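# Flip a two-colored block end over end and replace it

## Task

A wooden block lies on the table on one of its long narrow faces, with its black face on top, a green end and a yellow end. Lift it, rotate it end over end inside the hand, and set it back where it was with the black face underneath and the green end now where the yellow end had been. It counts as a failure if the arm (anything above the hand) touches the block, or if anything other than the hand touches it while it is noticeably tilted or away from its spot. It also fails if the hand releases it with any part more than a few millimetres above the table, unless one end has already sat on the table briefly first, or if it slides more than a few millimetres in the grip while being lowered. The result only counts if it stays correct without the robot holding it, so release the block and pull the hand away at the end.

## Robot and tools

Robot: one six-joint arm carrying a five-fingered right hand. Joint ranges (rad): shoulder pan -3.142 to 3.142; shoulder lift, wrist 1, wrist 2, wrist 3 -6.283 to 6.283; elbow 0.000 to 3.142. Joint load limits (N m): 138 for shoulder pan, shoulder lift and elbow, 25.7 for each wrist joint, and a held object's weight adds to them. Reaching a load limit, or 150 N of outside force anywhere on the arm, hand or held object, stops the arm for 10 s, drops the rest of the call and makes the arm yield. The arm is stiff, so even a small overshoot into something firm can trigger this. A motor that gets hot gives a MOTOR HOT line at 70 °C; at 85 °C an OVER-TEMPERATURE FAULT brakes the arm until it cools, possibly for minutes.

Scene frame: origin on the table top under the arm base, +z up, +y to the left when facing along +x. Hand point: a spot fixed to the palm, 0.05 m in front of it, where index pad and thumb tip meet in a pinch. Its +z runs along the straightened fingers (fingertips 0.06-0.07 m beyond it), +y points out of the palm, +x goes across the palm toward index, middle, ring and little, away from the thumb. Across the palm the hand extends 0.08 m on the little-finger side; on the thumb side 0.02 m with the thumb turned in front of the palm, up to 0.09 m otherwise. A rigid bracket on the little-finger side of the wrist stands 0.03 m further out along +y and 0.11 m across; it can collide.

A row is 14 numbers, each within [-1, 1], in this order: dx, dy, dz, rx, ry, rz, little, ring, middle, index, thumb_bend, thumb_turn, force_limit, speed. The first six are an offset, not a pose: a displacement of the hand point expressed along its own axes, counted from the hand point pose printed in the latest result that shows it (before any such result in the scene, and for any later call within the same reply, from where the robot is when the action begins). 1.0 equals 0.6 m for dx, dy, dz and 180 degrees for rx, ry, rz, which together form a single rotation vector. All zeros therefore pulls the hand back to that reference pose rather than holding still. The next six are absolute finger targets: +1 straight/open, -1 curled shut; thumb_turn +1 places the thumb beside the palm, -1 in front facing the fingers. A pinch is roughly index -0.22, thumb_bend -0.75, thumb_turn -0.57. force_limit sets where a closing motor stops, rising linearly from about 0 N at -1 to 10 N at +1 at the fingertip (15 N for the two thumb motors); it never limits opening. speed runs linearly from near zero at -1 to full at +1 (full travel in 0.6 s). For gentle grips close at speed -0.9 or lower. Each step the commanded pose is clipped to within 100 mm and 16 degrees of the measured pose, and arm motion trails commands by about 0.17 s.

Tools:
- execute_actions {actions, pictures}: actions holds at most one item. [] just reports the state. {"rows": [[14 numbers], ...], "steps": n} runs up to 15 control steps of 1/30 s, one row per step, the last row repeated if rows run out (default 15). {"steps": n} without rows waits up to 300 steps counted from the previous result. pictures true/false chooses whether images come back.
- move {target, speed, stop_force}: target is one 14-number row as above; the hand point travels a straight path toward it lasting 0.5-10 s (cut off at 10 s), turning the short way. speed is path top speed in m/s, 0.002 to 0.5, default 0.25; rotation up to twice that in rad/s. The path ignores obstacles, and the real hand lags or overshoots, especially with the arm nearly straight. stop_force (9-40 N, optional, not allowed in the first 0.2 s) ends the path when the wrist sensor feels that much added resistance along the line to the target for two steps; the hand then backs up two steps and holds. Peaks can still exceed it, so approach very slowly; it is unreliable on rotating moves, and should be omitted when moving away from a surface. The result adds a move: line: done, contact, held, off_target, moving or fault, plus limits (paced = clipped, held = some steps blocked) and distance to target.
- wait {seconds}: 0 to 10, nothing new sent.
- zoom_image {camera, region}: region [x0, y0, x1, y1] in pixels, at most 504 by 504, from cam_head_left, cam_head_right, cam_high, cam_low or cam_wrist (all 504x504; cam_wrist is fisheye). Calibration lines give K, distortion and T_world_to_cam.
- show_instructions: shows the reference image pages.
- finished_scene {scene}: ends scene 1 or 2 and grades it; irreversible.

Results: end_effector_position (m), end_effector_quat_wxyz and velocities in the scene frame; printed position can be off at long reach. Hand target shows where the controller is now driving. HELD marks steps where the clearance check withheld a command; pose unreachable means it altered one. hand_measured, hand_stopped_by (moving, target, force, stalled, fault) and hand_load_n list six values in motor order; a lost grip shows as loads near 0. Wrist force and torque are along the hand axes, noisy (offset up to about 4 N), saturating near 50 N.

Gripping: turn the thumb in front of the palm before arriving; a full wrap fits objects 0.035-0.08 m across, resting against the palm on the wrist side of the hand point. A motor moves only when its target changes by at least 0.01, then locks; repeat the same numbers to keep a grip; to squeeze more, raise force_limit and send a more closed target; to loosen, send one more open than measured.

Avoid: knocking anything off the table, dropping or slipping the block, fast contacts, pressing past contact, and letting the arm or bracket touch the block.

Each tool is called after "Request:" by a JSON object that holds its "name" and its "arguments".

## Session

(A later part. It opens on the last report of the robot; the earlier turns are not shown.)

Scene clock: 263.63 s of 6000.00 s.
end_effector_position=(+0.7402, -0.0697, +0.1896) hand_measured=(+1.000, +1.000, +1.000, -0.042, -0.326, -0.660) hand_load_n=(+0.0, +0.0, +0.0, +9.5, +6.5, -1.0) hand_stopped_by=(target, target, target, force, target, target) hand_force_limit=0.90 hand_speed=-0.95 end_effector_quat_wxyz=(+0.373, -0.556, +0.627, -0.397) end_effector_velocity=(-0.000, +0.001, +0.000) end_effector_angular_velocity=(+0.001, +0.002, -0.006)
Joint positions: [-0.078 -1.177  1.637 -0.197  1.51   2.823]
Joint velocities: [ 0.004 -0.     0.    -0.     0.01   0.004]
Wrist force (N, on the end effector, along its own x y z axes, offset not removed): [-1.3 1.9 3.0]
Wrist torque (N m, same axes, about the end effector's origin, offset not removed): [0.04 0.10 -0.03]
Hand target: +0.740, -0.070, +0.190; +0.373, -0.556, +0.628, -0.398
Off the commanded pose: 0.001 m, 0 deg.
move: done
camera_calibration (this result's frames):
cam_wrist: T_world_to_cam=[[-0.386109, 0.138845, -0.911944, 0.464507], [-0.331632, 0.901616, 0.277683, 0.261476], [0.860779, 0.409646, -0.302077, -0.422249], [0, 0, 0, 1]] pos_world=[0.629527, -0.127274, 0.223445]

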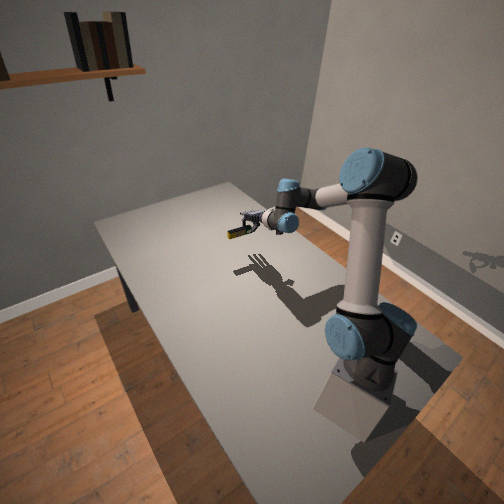

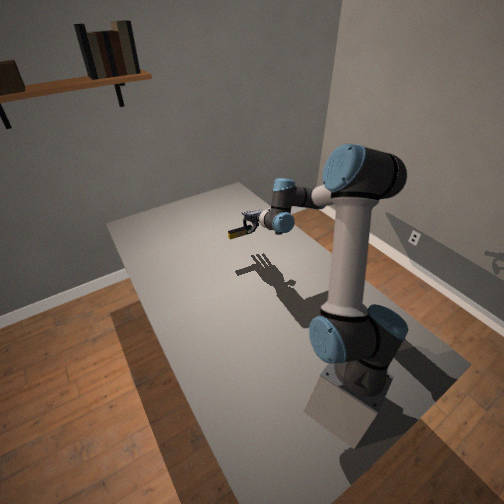

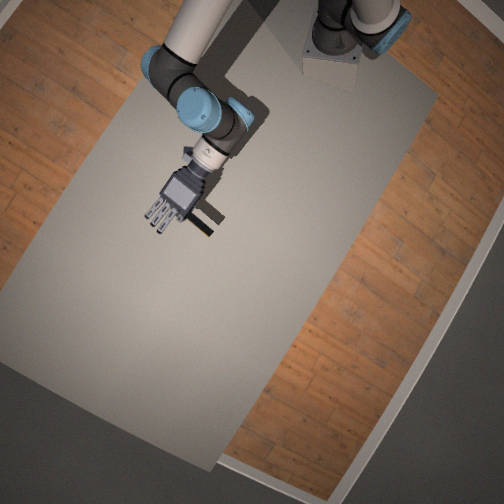

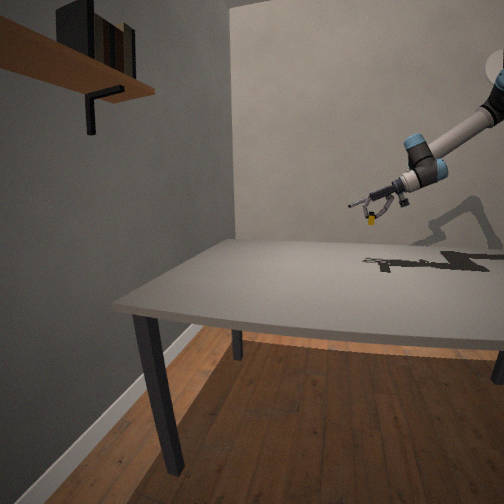

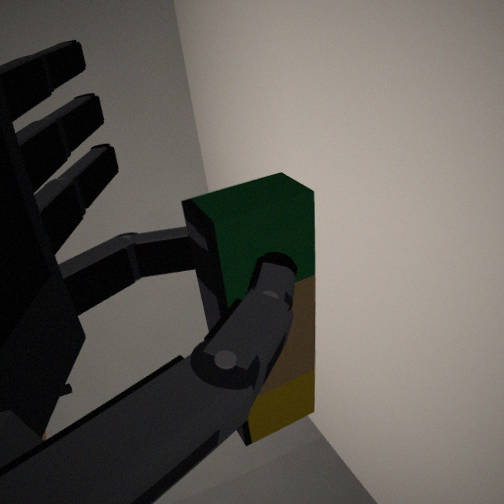

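Request:
{"name": "execute_actions", "arguments": {"actions": [{"rows": [[0,0,0,0,0,0,1,1,1,-0.028,-0.33,-0.66,0.9,-0.97]], "steps": 15}], "pictures": false}}

Request:
{"name": "execute_actions", "arguments": {"actions": [{"steps": 20}]}}

Scene clock: 269.47 s of 6000.00 s.
end_effector_position=(+0.7402, -0.0697, +0.1897) hand_measured=(+1.000, +1.000, +1.000, -0.028, -0.326, -0.660) hand_load_n=(+0.0, +0.0, +0.0, +4.5, +3.5, -0.5) hand_stopped_by=(target, target, target, moving, target, target) hand_force_limit=0.90 hand_speed=-0.97 end_effector_quat_wxyz=(+0.373, -0.556, +0.627, -0.397) end_effector_velocity=(-0.000, -0.001, -0.001) end_effector_angular_velocity=(-0.002, +0.001, -0.000)
Joint positions: [-0.078 -1.177  1.637 -0.197  1.51   2.823]
Joint velocities: [-0.001  0.     0.     0.     0.001 -0.002]
Wrist force (N, on the end effector, along its own x y z axes, offset not removed): [-1.8 -0.3 1.6]
Wrist torque (N m, same axes, about the end effector's origin, offset not removed): [-0.22 0.17 -0.05]
Hand target: +0.740, -0.070, +0.190; +0.373, -0.556, +0.627, -0.397
Off the commanded pose: 0.000 m, 0 deg.
Steps of this call (steps 1 to 90: nothing new was sent; then 2.33 s passed at rest; steps 91 to 105: all 15 steps of this action). Readings (end_effector_position | what the end effector reports):
91: (+0.7402, -0.0697, +0.1897) | hand_measured=(+1.000, +1.000, +1.000, -0.042, -0.326, -0.660) hand_load_n=(+0.0, +0.0, +0.0, +9.5, +6.5, -1.0) hand_stopped_by=(target, target, target, moving, target, target) hand_force_limit=0.90 hand_speed=-0.97
92: (+0.7402, -0.0697, +0.1897) | hand_measured=(+1.000, +1.000, +1.000, -0.042, -0.326, -0.660) hand_load_n=(+0.0, +0.0, +0.0, +9.5, +6.5, -1.0) hand_stopped_by=(target, target, target, moving, target, target) hand_force_limit=0.90 hand_speed=-0.97
94: (+0.7402, -0.0696, +0.1898) | hand_measured=(+1.000, +1.000, +1.000, -0.042, -0.326, -0.660) hand_load_n=(+0.0, +0.0, +0.0, +9.0, +6.0, -1.0) hand_stopped_by=(target, target, target, moving, target, target) hand_force_limit=0.90 hand_speed=-0.97
98: (+0.7402, -0.0696, +0.1898) | hand_measured=(+1.000, +1.000, +1.000, -0.034, -0.326, -0.660) hand_load_n=(+0.0, +0.0, +0.0, +7.0, +5.0, -1.0) hand_stopped_by=(target, target, target, moving, target, target) hand_force_limit=0.90 hand_speed=-0.97
105: the state above

Scene clock: 270.13 s of 6000.00 s.
end_effector_position=(+0.7402, -0.0697, +0.1896) hand_measured=(+1.000, +1.000, +1.000, -0.026, -0.326, -0.660) hand_load_n=(+0.0, +0.0, +0.0, +4.5, +3.0, -0.5) hand_stopped_by=(target, target, target, target, target, target) hand_force_limit=0.90 hand_speed=-0.97 end_effector_quat_wxyz=(+0.373, -0.556, +0.627, -0.397) end_effector_velocity=(-0.000, +0.000, -0.000) end_effector_angular_velocity=(+0.000, +0.001, -0.001)
Joint positions: [-0.078 -1.177  1.637 -0.197  1.51   2.823]
Joint velocities: [ 0.001  0.     0.    -0.     0.002  0.001]
Wrist force (N, on the end effector, along its own x y z axes, offset not removed): [2.7 0.4 1.6]
Wrist torque (N m, same axes, about the end effector's origin, offset not removed): [-0.17 -0.51 0.28]
Hand target: +0.740, -0.070, +0.190; +0.373, -0.556, +0.627, -0.397
Off the commanded pose: 0.000 m, 0 deg.
Steps of this call (steps 1 to 20: nothing new was sent). Readings (end_effector_position | what the end effector reports):
1: (+0.7402, -0.0697, +0.1897) | hand_measured=(+1.000, +1.000, +1.000, -0.028, -0.326, -0.660) hand_load_n=(+0.0, +0.0, +0.0, +4.5, +3.5, -0.5) hand_stopped_by=(target, target, target, target, target, target) hand_force_limit=0.90 hand_speed=-0.97
2: (+0.7402, -0.0697, +0.1897) | hand_measured=(+1.000, +1.000, +1.000, -0.026, -0.326, -0.660) hand_load_n=(+0.0, +0.0, +0.0, +4.5, +3.5, -0.5) hand_stopped_by=(target, target, target, target, target, target) hand_force_limit=0.90 hand_speed=-0.97
4: (+0.7402, -0.0697, +0.1897) | hand_measured=(+1.000, +1.000, +1.000, -0.026, -0.326, -0.660) hand_load_n=(+0.0, +0.0, +0.0, +4.5, +3.0, -0.5) hand_stopped_by=(target, target, target, target, target, target) hand_force_limit=0.90 hand_speed=-0.97
8: (+0.7402, -0.0697, +0.1896) | hand_measured=(+1.000, +1.000, +1.000, -0.026, -0.326, -0.660) hand_load_n=(+0.0, +0.0, +0.0, +4.5, +3.0, -0.5) hand_stopped_by=(target, target, target, target, target, target) hand_force_limit=0.90 hand_speed=-0.97
20: the state above
camera_calibration (this result's frames):
cam_wrist: T_world_to_cam=[[-0.386118, 0.138847, -0.91194, 0.464506], [-0.331634, 0.901614, 0.27769, 0.261473], [0.860774, 0.409651, -0.302083, -0.422242], [0, 0, 0, 1]] pos_world=[0.629522, -0.127271, 0.223441]

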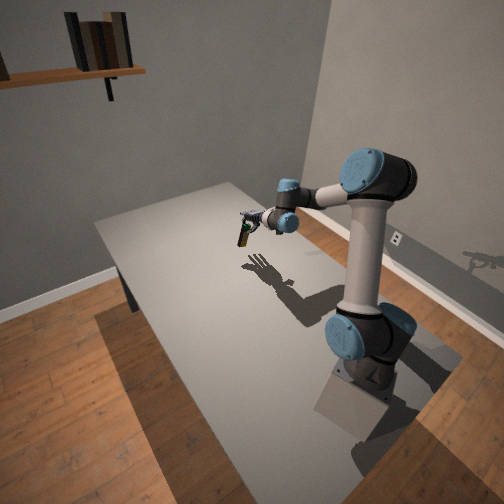

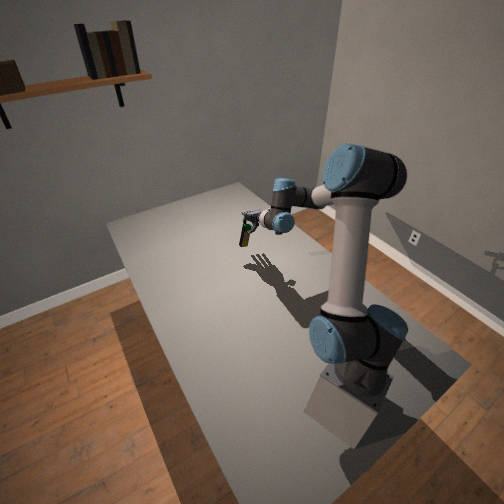

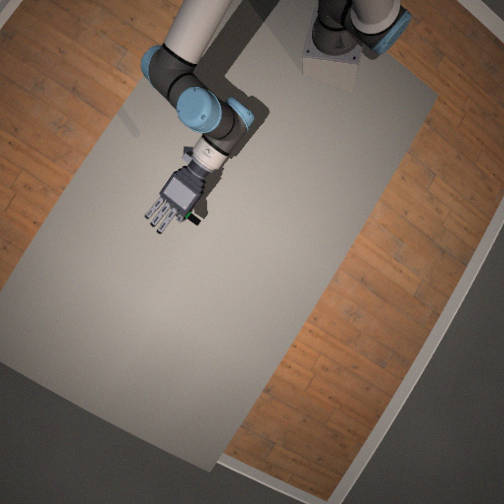

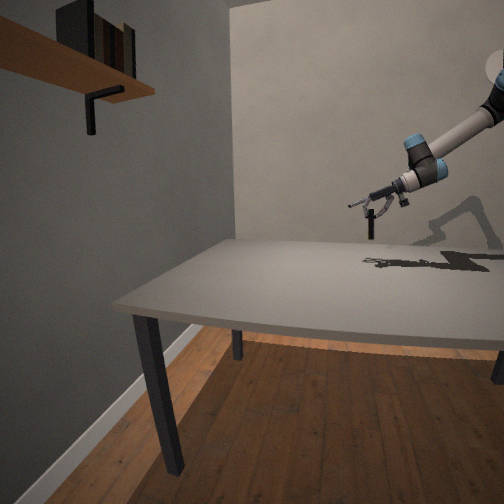

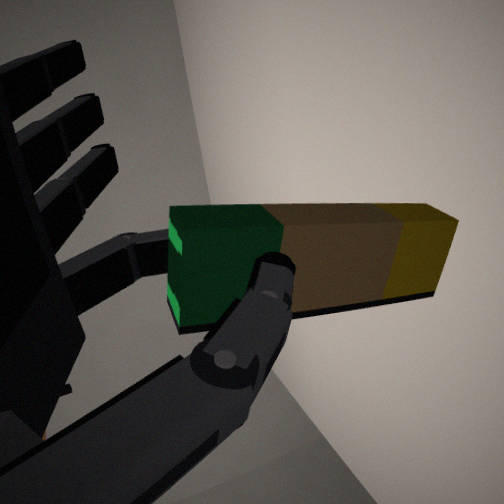

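Request:
{"name": "execute_actions", "arguments": {"actions": [{"rows": [[0,0,0,0,0,0,1,1,1,-0.25,-0.33,-0.66,0.8,-0.95]], "steps": 10}], "pictures": false}}

Request:
{"name": "move", "arguments": {"target": [0,0,0,0,-0.2034,0.4568,1,1,1,-0.25,-0.33,-0.66,0.8,-0.95], "speed": 0.35}}

Scene clock: 298.07 s of 6000.00 s.
end_effector_position=(+0.7402, -0.0697, +0.1896) hand_measured=(+1.000, +1.000, +1.000, -0.044, -0.326, -0.660) hand_load_n=(+0.0, +0.0, +0.0, +9.5, +6.5, -0.5) hand_stopped_by=(target, target, target, force, target, target) hand_force_limit=0.80 hand_speed=-0.95 end_effector_quat_wxyz=(+0.373, -0.556, +0.627, -0.397) end_effector_velocity=(+0.000, +0.000, -0.000) end_effector_angular_velocity=(+0.001, -0.000, +0.002)
Joint positions: [-0.078 -1.177  1.637 -0.197  1.51   2.823]
Joint velocities: [ 0.     0.001 -0.     0.    -0.002 -0.   ]
Wrist force (N, on the end effector, along its own x y z axes, offset not removed): [2.3 1.1 2.1]
Wrist torque (N m, same axes, about the end effector's origin, offset not removed): [-0.07 -0.47 0.18]
Hand target: +0.740, -0.070, +0.190; +0.373, -0.556, +0.627, -0.397
Off the commanded pose: 0.000 m, 0 deg.
Steps of this call (steps 1 to 90: nothing new was sent; then 24.60 s passed at rest; steps 91 to 100: all 10 steps of this action). Readings (end_effector_position | what the end effector reports):
91: (+0.7402, -0.0697, +0.1896) | hand_measured=(+1.000, +1.000, +1.000, -0.026, -0.326, -0.660) hand_load_n=(+0.0, +0.0, +0.0, +4.5, +3.0, -0.5) hand_stopped_by=(target, target, target, moving, target, target) hand_force_limit=0.80 hand_speed=-0.95
92: (+0.7402, -0.0697, +0.1896) | hand_measured=(+1.000, +1.000, +1.000, -0.026, -0.326, -0.660) hand_load_n=(+0.0, +0.0, +0.0, +4.5, +3.0, -0.5) hand_stopped_by=(target, target, target, moving, target, target) hand_force_limit=0.80 hand_speed=-0.95
94: (+0.7402, -0.0697, +0.1896) | hand_measured=(+1.000, +1.000, +1.000, -0.028, -0.326, -0.660) hand_load_n=(+0.0, +0.0, +0.0, +5.0, +3.5, -0.5) hand_stopped_by=(target, target, target, moving, target, target) hand_force_limit=0.80 hand_speed=-0.95
98: (+0.7402, -0.0697, +0.1896) | hand_measured=(+1.000, +1.000, +1.000, -0.040, -0.326, -0.660) hand_load_n=(+0.0, +0.0, +0.0, +8.0, +5.5, -0.5) hand_stopped_by=(target, target, target, moving, target, target) hand_force_limit=0.80 hand_speed=-0.95
100: the state above

Scene clock: 301.10 s of 6000.00 s.
end_effector_position=(+0.7398, -0.0699, +0.1897) hand_measured=(+1.000, +1.000, +1.000, -0.044, -0.326, -0.660) hand_load_n=(+0.0, +0.0, +0.0, +9.0, +6.5, -1.0) hand_stopped_by=(target, target, target, force, target, target) hand_force_limit=0.80 hand_speed=-0.95 end_effector_quat_wxyz=(+0.701, -0.103, +0.696, +0.120) end_effector_velocity=(+0.000, +0.001, -0.000) end_effector_angular_velocity=(+0.010, -0.006, -0.004)
Joint positions: [-0.392 -0.973  1.734 -0.774  0.671  4.398]
Joint velocities: [ 0.002  0.002  0.006 -0.023  0.003  0.019]
Wrist force (N, on the end effector, along its own x y z axes, offset not removed): [0.5 -0.5 -0.7]
Wrist torque (N m, same axes, about the end effector's origin, offset not removed): [-0.13 -0.02 0.00]
Hand target: +0.740, -0.070, +0.190; +0.701, -0.102, +0.695, +0.120
Off the commanded pose: 0.000 m, 0 deg.
move: done
camera_calibration (this result's frames):
cam_wrist: T_world_to_cam=[[-0.304477, 0.947561, 0.0970672, 0.269207], [-0.449182, -0.232699, 0.862604, 0.158154], [0.839958, 0.219043, 0.496479, -0.571241], [0, 0, 0, 1]] pos_world=[0.632826, -0.0931615, 0.121054]

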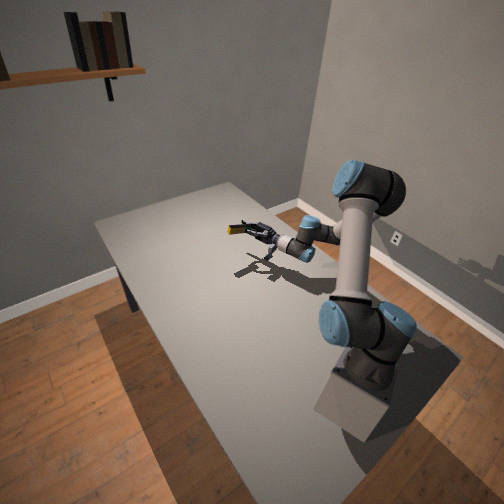

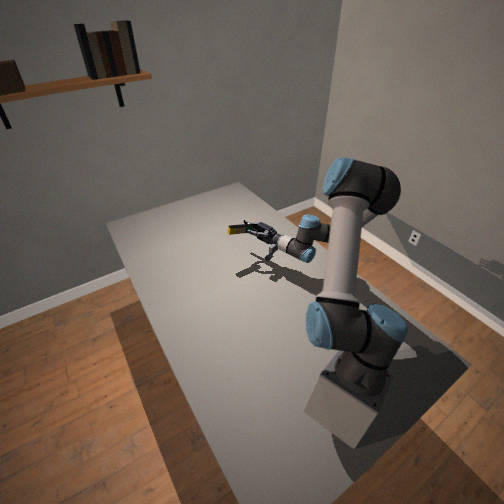

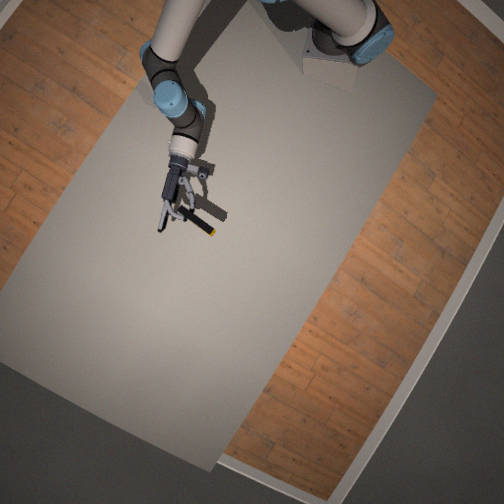

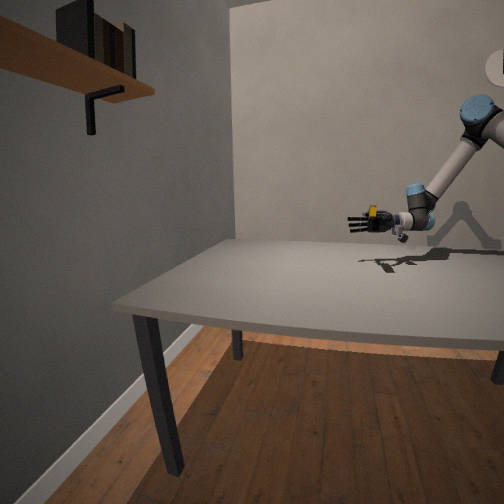

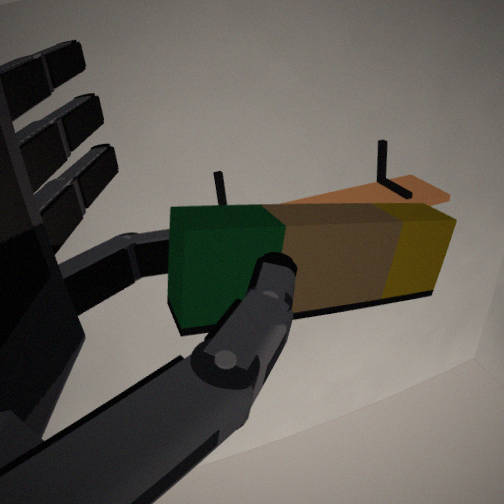

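Request:
{"name": "execute_actions", "arguments": {"actions": [{"rows": [[0,0,0,0,0,0,1,1,1,-0.0295,-0.33,-0.66,0.8,-0.97]], "steps": 15}], "pictures": false}}

Request:
{"name": "execute_actions", "arguments": {"actions": [{"steps": 20}]}}

Scene clock: 306.37 s of 6000.00 s.
end_effector_position=(+0.7398, -0.0698, +0.1897) hand_measured=(+1.000, +1.000, +1.000, -0.030, -0.326, -0.660) hand_load_n=(+0.0, +0.0, +0.0, +5.0, +3.5, -0.5) hand_stopped_by=(target, target, target, target, target, target) hand_force_limit=0.80 hand_speed=-0.97 end_effector_quat_wxyz=(+0.701, -0.103, +0.696, +0.120) end_effector_velocity=(-0.000, -0.000, +0.001) end_effector_angular_velocity=(-0.000, -0.001, -0.000)
Joint positions: [-0.392 -0.973  1.734 -0.774  0.671  4.398]
Joint velocities: [-0.001 -0.001  0.    -0.    -0.001  0.   ]
Wrist force (N, on the end effector, along its own x y z axes, offset not removed): [-0.6 0.1 2.2]
Wrist torque (N m, same axes, about the end effector's origin, offset not removed): [-0.22 0.07 0.08]
Hand target: +0.740, -0.070, +0.190; +0.701, -0.103, +0.696, +0.120
Off the commanded pose: 0.000 m, 0 deg.
Steps of this call (steps 1 to 90: nothing new was sent; then 1.77 s passed at rest; steps 91 to 105: all 15 steps of this action). Readings (end_effector_position | what the end effector reports):
91: (+0.7398, -0.0699, +0.1897) | hand_measured=(+1.000, +1.000, +1.000, -0.044, -0.326, -0.660) hand_load_n=(+0.0, +0.0, +0.0, +9.0, +6.5, -1.0) hand_stopped_by=(target, target, target, moving, target, target) hand_force_limit=0.80 hand_speed=-0.97
92: (+0.7398, -0.0699, +0.1897) | hand_measured=(+1.000, +1.000, +1.000, -0.044, -0.326, -0.660) hand_load_n=(+0.0, +0.0, +0.0, +9.0, +6.5, -1.0) hand_stopped_by=(target, target, target, moving, target, target) hand_force_limit=0.80 hand_speed=-0.97
94: (+0.7397, -0.0698, +0.1896) | hand_measured=(+1.000, +1.000, +1.000, -0.042, -0.326, -0.660) hand_load_n=(+0.0, +0.0, +0.0, +8.5, +6.0, -1.0) hand_stopped_by=(target, target, target, moving, target, target) hand_force_limit=0.80 hand_speed=-0.97
98: (+0.7398, -0.0698, +0.1896) | hand_measured=(+1.000, +1.000, +1.000, -0.036, -0.326, -0.660) hand_load_n=(+0.0, +0.0, +0.0, +7.0, +5.0, -1.0) hand_stopped_by=(target, target, target, moving, target, target) hand_force_limit=0.80 hand_speed=-0.97
105: the state above

Scene clock: 307.03 s of 6000.00 s.
end_effector_position=(+0.7398, -0.0699, +0.1897) hand_measured=(+1.000, +1.000, +1.000, -0.028, -0.326, -0.660) hand_load_n=(+0.0, +0.0, +0.0, +5.0, +3.5, -0.5) hand_stopped_by=(target, target, target, target, target, target) hand_force_limit=0.80 hand_speed=-0.97 end_effector_quat_wxyz=(+0.701, -0.103, +0.696, +0.120) end_effector_velocity=(-0.000, +0.000, -0.001) end_effector_angular_velocity=(+0.001, +0.001, +0.001)
Joint positions: [-0.392 -0.973  1.734 -0.774  0.671  4.398]
Joint velocities: [-0.     0.002 -0.    -0.    -0.001 -0.   ]
Wrist force (N, on the end effector, along its own x y z axes, offset not removed): [-0.3 -0.5 3.0]
Wrist torque (N m, same axes, about the end effector's origin, offset not removed): [-0.44 0.03 0.14]
Hand target: +0.740, -0.070, +0.190; +0.701, -0.103, +0.696, +0.120
Off the commanded pose: 0.000 m, 0 deg.
Steps of this call (steps 1 to 20: nothing new was sent). Readings (end_effector_position | what the end effector reports):
1: (+0.7398, -0.0698, +0.1897) | hand_measured=(+1.000, +1.000, +1.000, -0.028, -0.326, -0.660) hand_load_n=(+0.0, +0.0, +0.0, +5.0, +3.5, -0.5) hand_stopped_by=(target, target, target, target, target, target) hand_force_limit=0.80 hand_speed=-0.97
2: (+0.7398, -0.0698, +0.1897) | hand_measured=(+1.000, +1.000, +1.000, -0.028, -0.326, -0.660) hand_load_n=(+0.0, +0.0, +0.0, +5.0, +3.5, -0.5) hand_stopped_by=(target, target, target, target, target, target) hand_force_limit=0.80 hand_speed=-0.97
4: (+0.7398, -0.0699, +0.1897) | hand_measured=(+1.000, +1.000, +1.000, -0.028, -0.326, -0.660) hand_load_n=(+0.0, +0.0, +0.0, +5.0, +3.5, -0.5) hand_stopped_by=(target, target, target, target, target, target) hand_force_limit=0.80 hand_speed=-0.97
8: (+0.7398, -0.0699, +0.1897) | hand_measured=(+1.000, +1.000, +1.000, -0.028, -0.326, -0.660) hand_load_n=(+0.0, +0.0, +0.0, +5.0, +3.5, -0.5) hand_stopped_by=(target, target, target, target, target, target) hand_force_limit=0.80 hand_speed=-0.97
20: the state above
camera_calibration (this result's frames):
cam_wrist: T_world_to_cam=[[-0.304479, 0.94756, 0.0970682, 0.269207], [-0.449182, -0.232701, 0.862604, 0.158154], [0.839957, 0.219044, 0.496479, -0.571241], [0, 0, 0, 1]] pos_world=[0.632826, -0.0931606, 0.121054]

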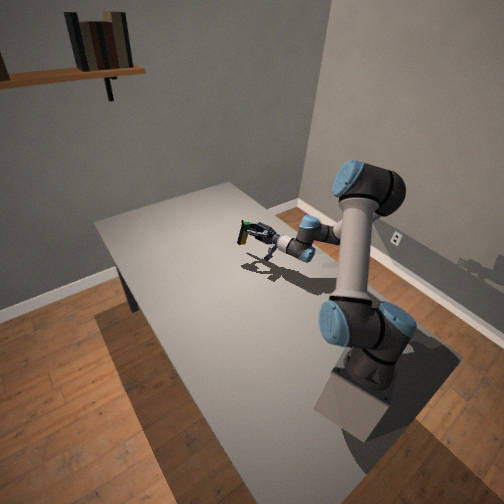

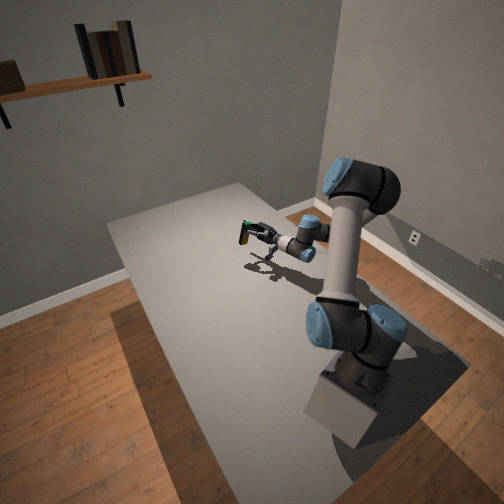

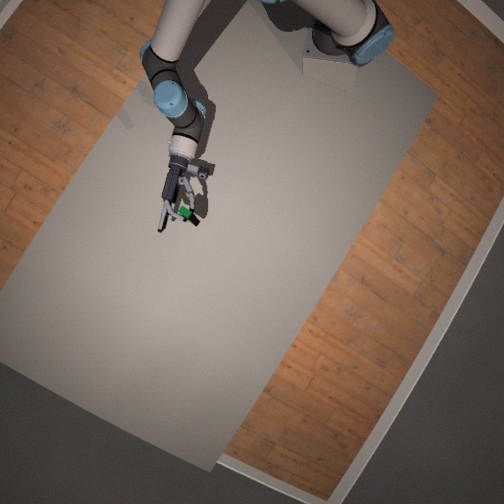

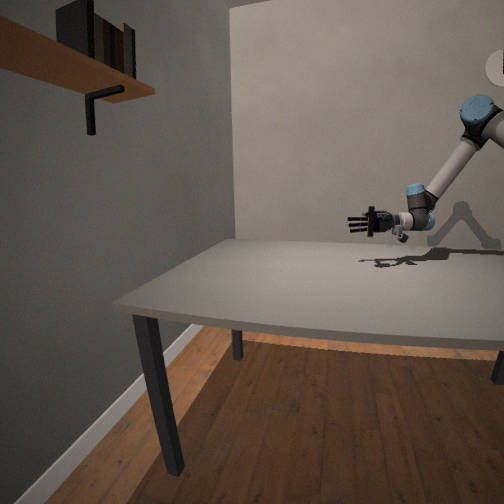

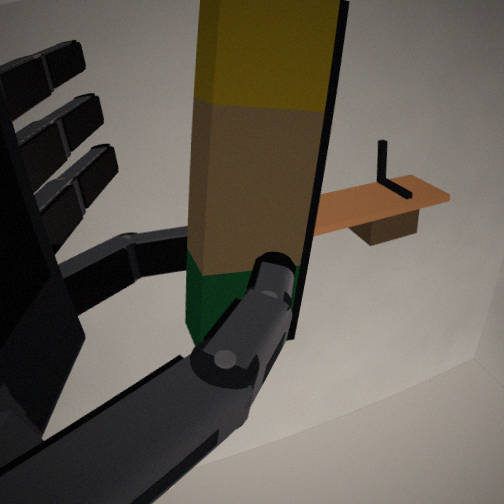

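Request:
{"name": "execute_actions", "arguments": {"actions": [{"rows": [[0,0,0,0,0,0,1,1,1,-0.25,-0.33,-0.66,0.95,-0.95]], "steps": 14}]}}

Request:
{"name": "zoom_image", "arguments": {"camera": "cam_wrist", "region": [185,0,365,140]}}

Request:
{"name": "zoom_image", "arguments": {"camera": "cam_wrist", "region": [175,220,325,370]}}

Scene clock: 315.73 s of 6000.00 s.
end_effector_position=(+0.7398, -0.0699, +0.1897) hand_measured=(+1.000, +1.000, +1.000, -0.046, -0.326, -0.660) hand_load_n=(+0.0, +0.0, +0.0, +9.5, +7.0, -1.0) hand_stopped_by=(target, target, target, force, target, target) hand_force_limit=0.95 hand_speed=-0.95 end_effector_quat_wxyz=(+0.701, -0.103, +0.696, +0.120) end_effector_velocity=(-0.000, +0.001, -0.000) end_effector_angular_velocity=(+0.002, +0.001, +0.002)
Joint positions: [-0.392 -0.973  1.734 -0.774  0.671  4.398]
Joint velocities: [ 0.001  0.001  0.     0.    -0.001  0.001]
Wrist force (N, on the end effector, along its own x y z axes, offset not removed): [1.0 0.1 2.8]
Wrist torque (N m, same axes, about the end effector's origin, offset not removed): [-0.21 -0.21 0.09]
Hand target: +0.740, -0.070, +0.190; +0.701, -0.103, +0.696, +0.120
Off the commanded pose: 0.000 m, 0 deg.
Steps of this call (steps 1 to 90: nothing new was sent; then 5.23 s passed at rest; steps 91 to 104: all 14 steps of this action). Readings (end_effector_position | what the end effector reports):
91: (+0.7398, -0.0699, +0.1897) | hand_measured=(+1.000, +1.000, +1.000, -0.028, -0.326, -0.660) hand_load_n=(+0.0, +0.0, +0.0, +5.0, +3.5, -0.5) hand_stopped_by=(target, target, target, moving, target, target) hand_force_limit=0.95 hand_speed=-0.95
92: (+0.7398, -0.0699, +0.1897) | hand_measured=(+1.000, +1.000, +1.000, -0.028, -0.326, -0.660) hand_load_n=(+0.0, +0.0, +0.0, +5.0, +3.5, -0.5) hand_stopped_by=(target, target, target, moving, target, target) hand_force_limit=0.95 hand_speed=-0.95
94: (+0.7398, -0.0699, +0.1897) | hand_measured=(+1.000, +1.000, +1.000, -0.030, -0.326, -0.660) hand_load_n=(+0.0, +0.0, +0.0, +5.5, +3.5, -0.5) hand_stopped_by=(target, target, target, moving, target, target) hand_force_limit=0.95 hand_speed=-0.95
98: (+0.7398, -0.0699, +0.1897) | hand_measured=(+1.000, +1.000, +1.000, -0.042, -0.326, -0.660) hand_load_n=(+0.0, +0.0, +0.0, +8.5, +6.0, -1.0) hand_stopped_by=(target, target, target, moving, target, target) hand_force_limit=0.95 hand_speed=-0.95
104: the state above
camera_calibration (this result's frames):
cam_wrist: T_world_to_cam=[[-0.304478, 0.947561, 0.0970674, 0.269207], [-0.449183, -0.232699, 0.862604, 0.158154], [0.839957, 0.219043, 0.49648, -0.571241], [0, 0, 0, 1]] pos_world=[0.632826, -0.0931616, 0.121054]

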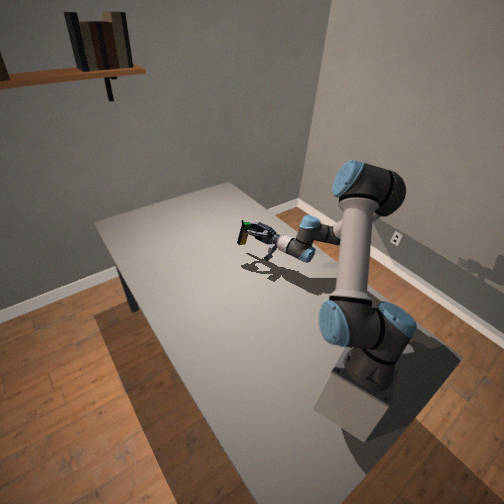

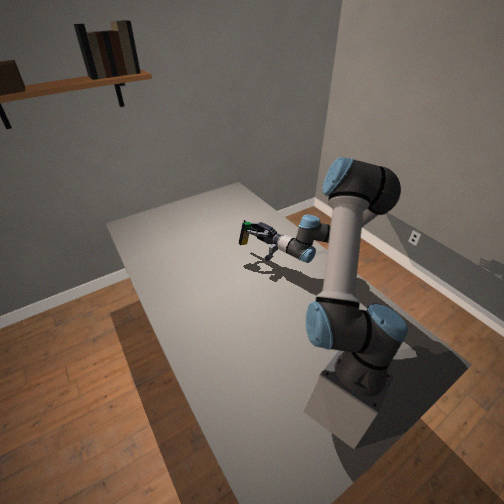

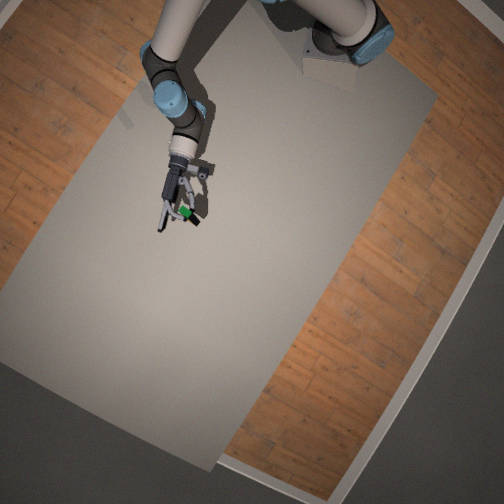

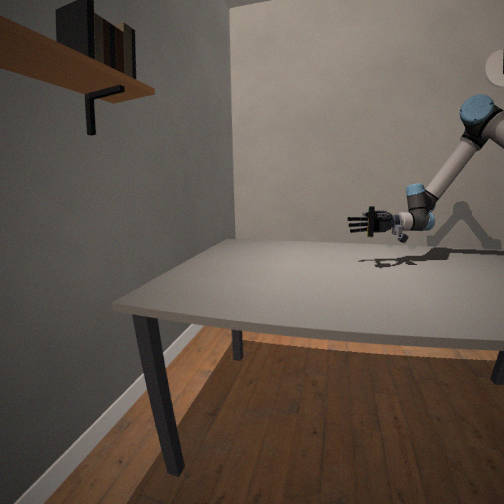

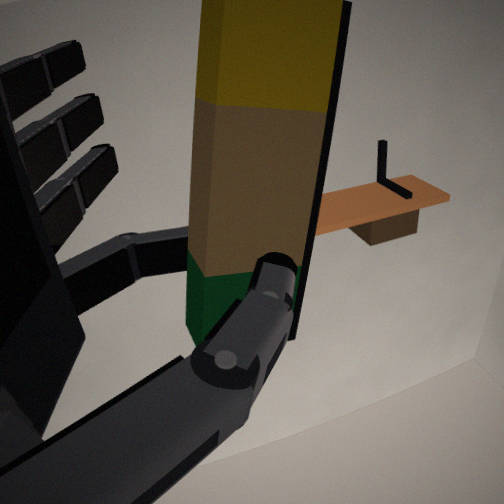

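Region (185, 0, 365, 140) of cam_wrist's 504x504 image, scaled by 2.800, with more detail than that image has.

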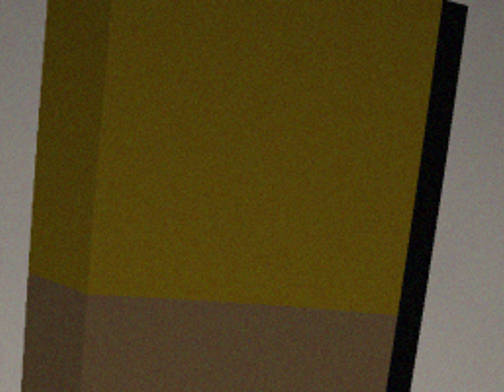

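Region (175, 220, 325, 370) of cam_wrist's 504x504 image, scaled by 3.360, with more detail than that image has.

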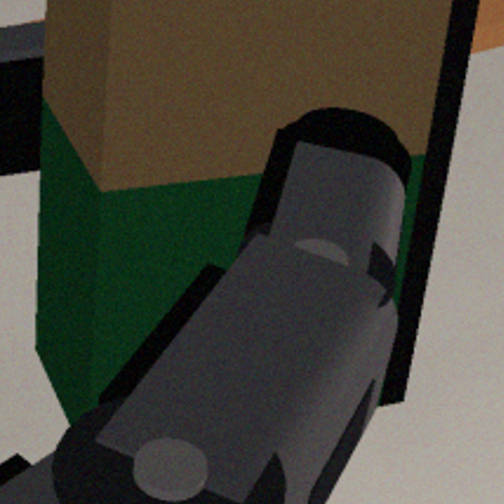

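Request:
{"name": "zoom_image", "arguments": {"camera": "cam_high", "region": [155,185,210,240]}}

Region (155, 185, 210, 240) of cam_high's 504x504 image, scaled by 9.164, with more detail than that image has.

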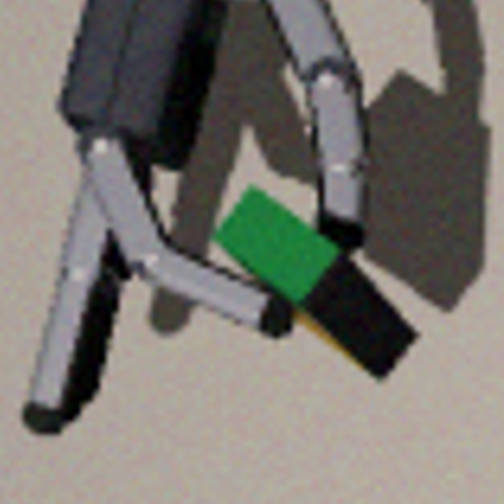

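Request:
{"name": "move", "arguments": {"target": [0.23122,-0.08488,0.02547,-0.11981,0.0941,-0.57499,1,1,1,-0.25,-0.33,-0.66,0.95,-0.95], "speed": 0.33}}

Request:
{"name": "zoom_image", "arguments": {"camera": "cam_wrist", "region": [185,0,365,140]}}

Request:
{"name": "zoom_image", "arguments": {"camera": "cam_wrist", "region": [175,220,325,370]}}

Scene clock: 399.53 s of 6000.00 s.
end_effector_position=(+0.7708, -0.1101, +0.0501) hand_measured=(+1.000, +1.000, +1.000, -0.046, -0.326, -0.660) hand_load_n=(+0.0, +0.0, +0.0, +9.5, +7.0, -0.5) hand_stopped_by=(target, target, target, force, target, target) hand_force_limit=0.95 hand_speed=-0.95 end_effector_quat_wxyz=(-0.405, +0.730, -0.404, +0.374) end_effector_velocity=(+0.001, +0.000, +0.000) end_effector_angular_velocity=(-0.008, -0.003, +0.003)
Joint positions: [-0.29  -0.861  1.396 -0.067  0.972  2.248]
Joint velocities: [ 0.002 -0.001  0.    -0.001  0.003 -0.008]
Wrist force (N, on the end effector, along its own x y z axes, offset not removed): [0.8 -2.0 1.9]
Wrist torque (N m, same axes, about the end effector's origin, offset not removed): [-0.42 -0.09 0.06]
Hand target: +0.771, -0.110, +0.050; -0.405, +0.730, -0.404, +0.374
Off the commanded pose: 0.000 m, 0 deg.
After step 90, 77.47 s passed at rest.
move: done
camera_calibration (this result's frames):
cam_wrist: T_world_to_cam=[[-0.309741, -0.277032, -0.909568, 0.249879], [-0.75298, 0.655593, 0.0567391, 0.655528], [0.580588, 0.702461, -0.411663, -0.220474], [0, 0, 0, 1]] pos_world=[0.699002, -0.205661, 0.0993267]

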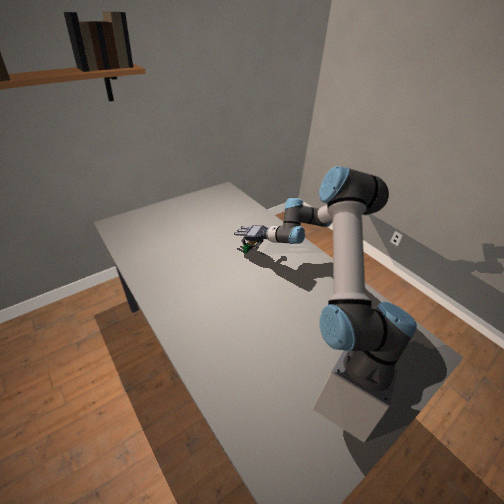

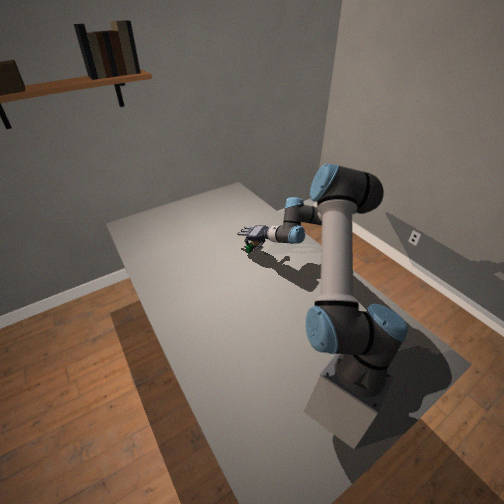

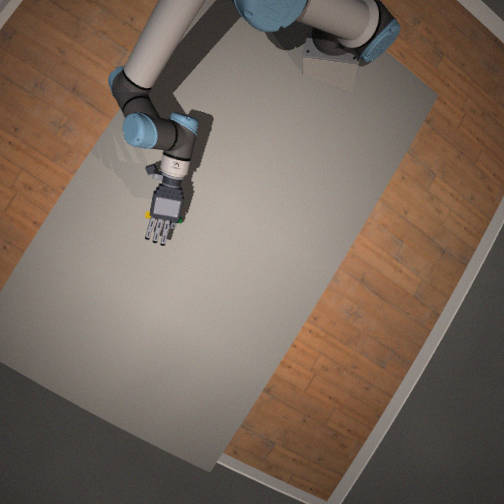

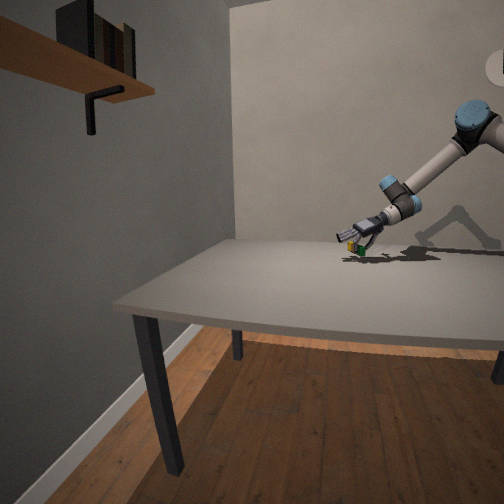

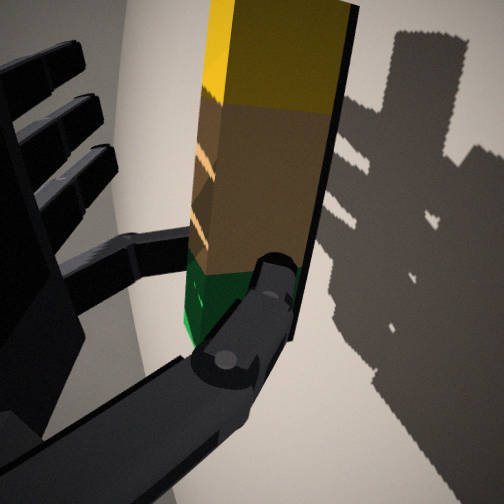

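Region (185, 0, 365, 140) of cam_wrist's 504x504 image, scaled by 2.800, with more detail than that image has.

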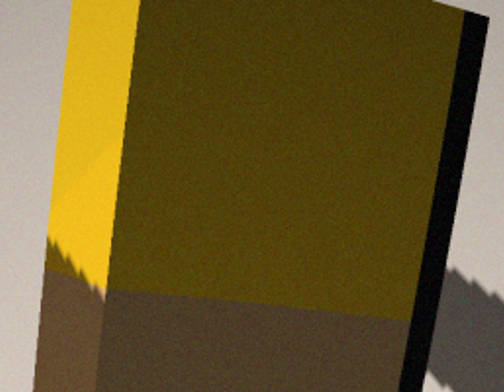

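Region (175, 220, 325, 370) of cam_wrist's 504x504 image, scaled by 3.360, with more detail than that image has.

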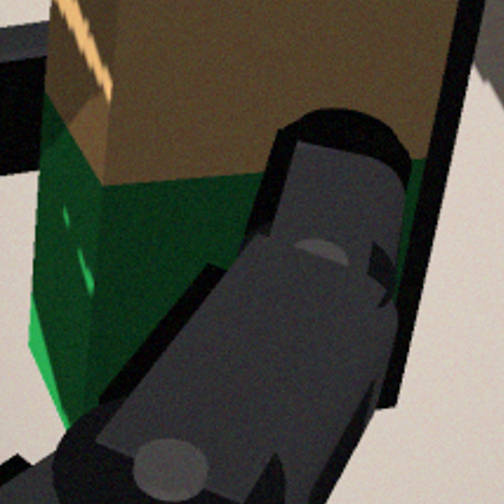

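Request:
{"name": "move", "arguments": {"target": [-0.009255,0.035335,0.01463,0,0,0,1,1,1,-0.25,-0.33,-0.66,0.95,-0.95], "speed": 0.03}}

Request:
{"name": "zoom_image", "arguments": {"camera": "cam_wrist", "region": [310,0,410,100]}}

Request:
{"name": "zoom_image", "arguments": {"camera": "cam_wrist", "region": [260,280,360,380]}}

Request:
{"name": "zoom_image", "arguments": {"camera": "cam_low", "region": [335,230,385,280]}}

Scene clock: 419.87 s of 6000.00 s.
end_effector_position=(+0.7701, -0.1100, +0.0266) hand_measured=(+1.000, +1.000, +1.000, -0.046, -0.326, -0.660) hand_load_n=(+0.0, +0.0, +0.0, +9.5, +7.0, -0.5) hand_stopped_by=(target, target, target, force, target, target) hand_force_limit=0.95 hand_speed=-0.95 end_effector_quat_wxyz=(-0.405, +0.730, -0.404, +0.374) end_effector_velocity=(-0.000, -0.000, -0.002) end_effector_angular_velocity=(+0.002, +0.002, -0.002)
Joint positions: [-0.3   -0.825  1.396 -0.1    0.963  2.243]
Joint velocities: [-0.001  0.003 -0.    -0.002  0.     0.002]
Wrist force (N, on the end effector, along its own x y z axes, offset not removed): [1.6 -0.1 3.3]
Wrist torque (N m, same axes, about the end effector's origin, offset not removed): [-0.22 -0.39 0.32]
Hand target: +0.770, -0.110, +0.026; -0.405, +0.730, -0.404, +0.374
Off the commanded pose: 0.000 m, 0 deg.
After step 90, 16.23 s passed at rest.
move: done
camera_calibration (this result's frames):
cam_wrist: T_world_to_cam=[[-0.30975, -0.277026, -0.909566, 0.228353], [-0.75298, 0.655592, 0.056752, 0.656292], [0.580582, 0.702464, -0.411665, -0.229867], [0, 0, 0, 1]] pos_world=[0.698364, -0.205527, 0.0758278]

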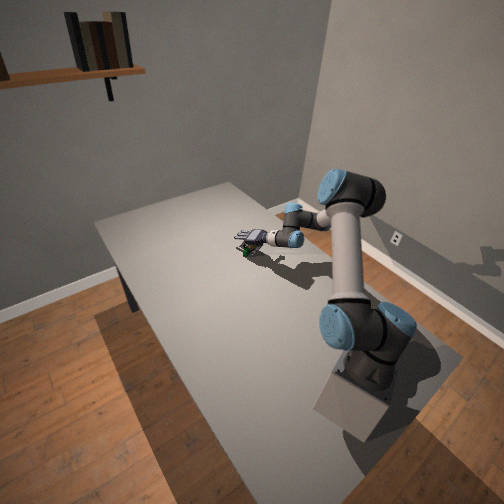

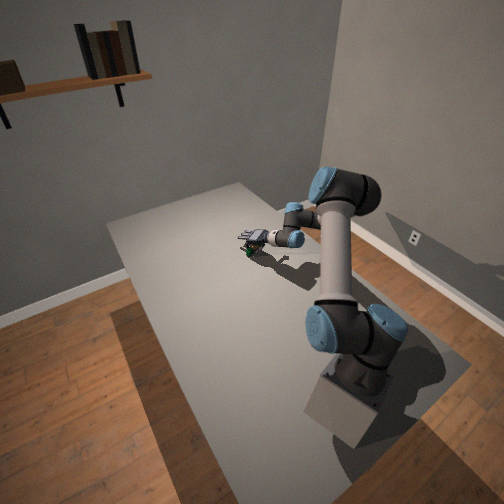

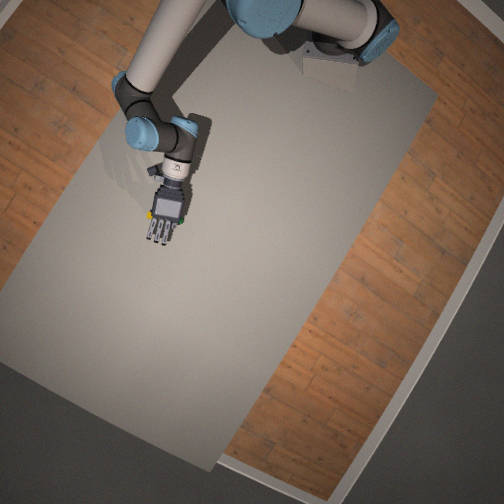

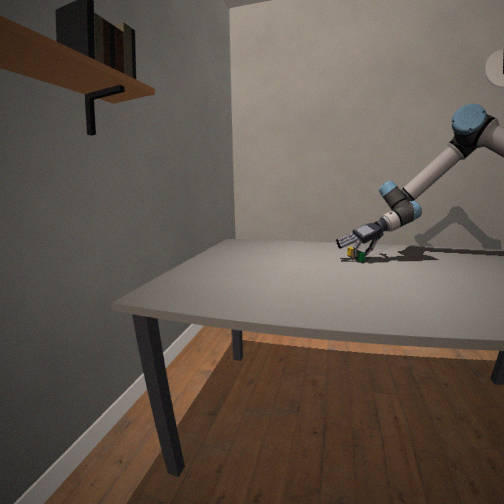

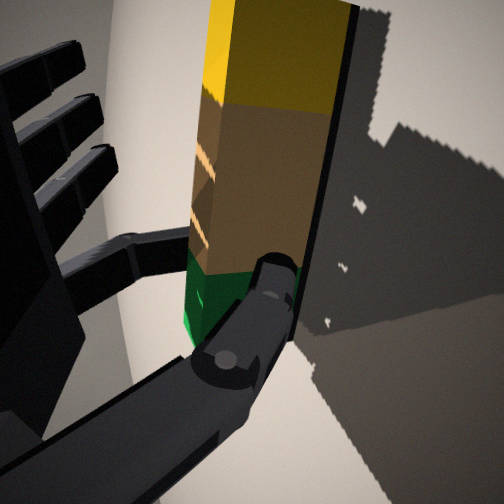

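Region (310, 0, 410, 100) of cam_wrist's 504x504 image, scaled by 5.040, with more detail than that image has.

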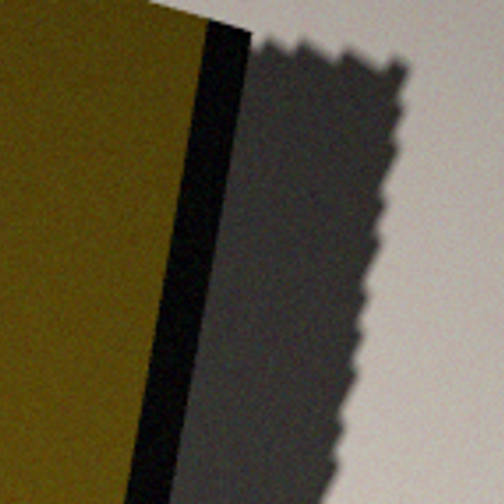

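Region (260, 280, 360, 380) of cam_wrist's 504x504 image, scaled by 5.040, with more detail than that image has.

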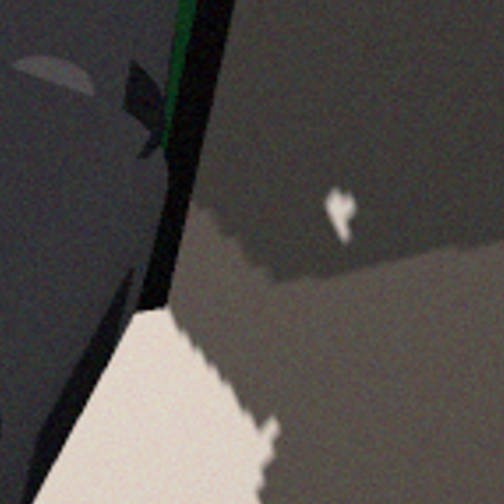

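Region (335, 230, 385, 280) of cam_low's 504x504 image, scaled by 10.080, with more detail than that image has.

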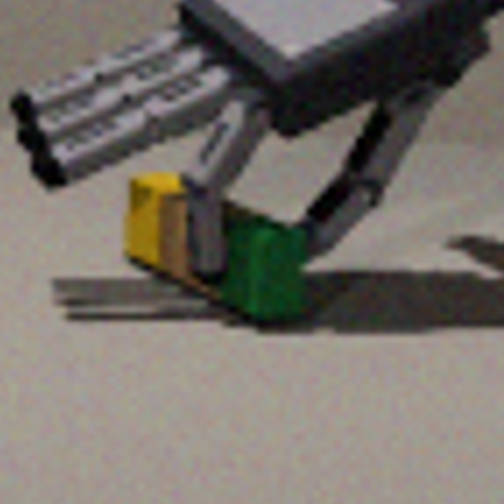

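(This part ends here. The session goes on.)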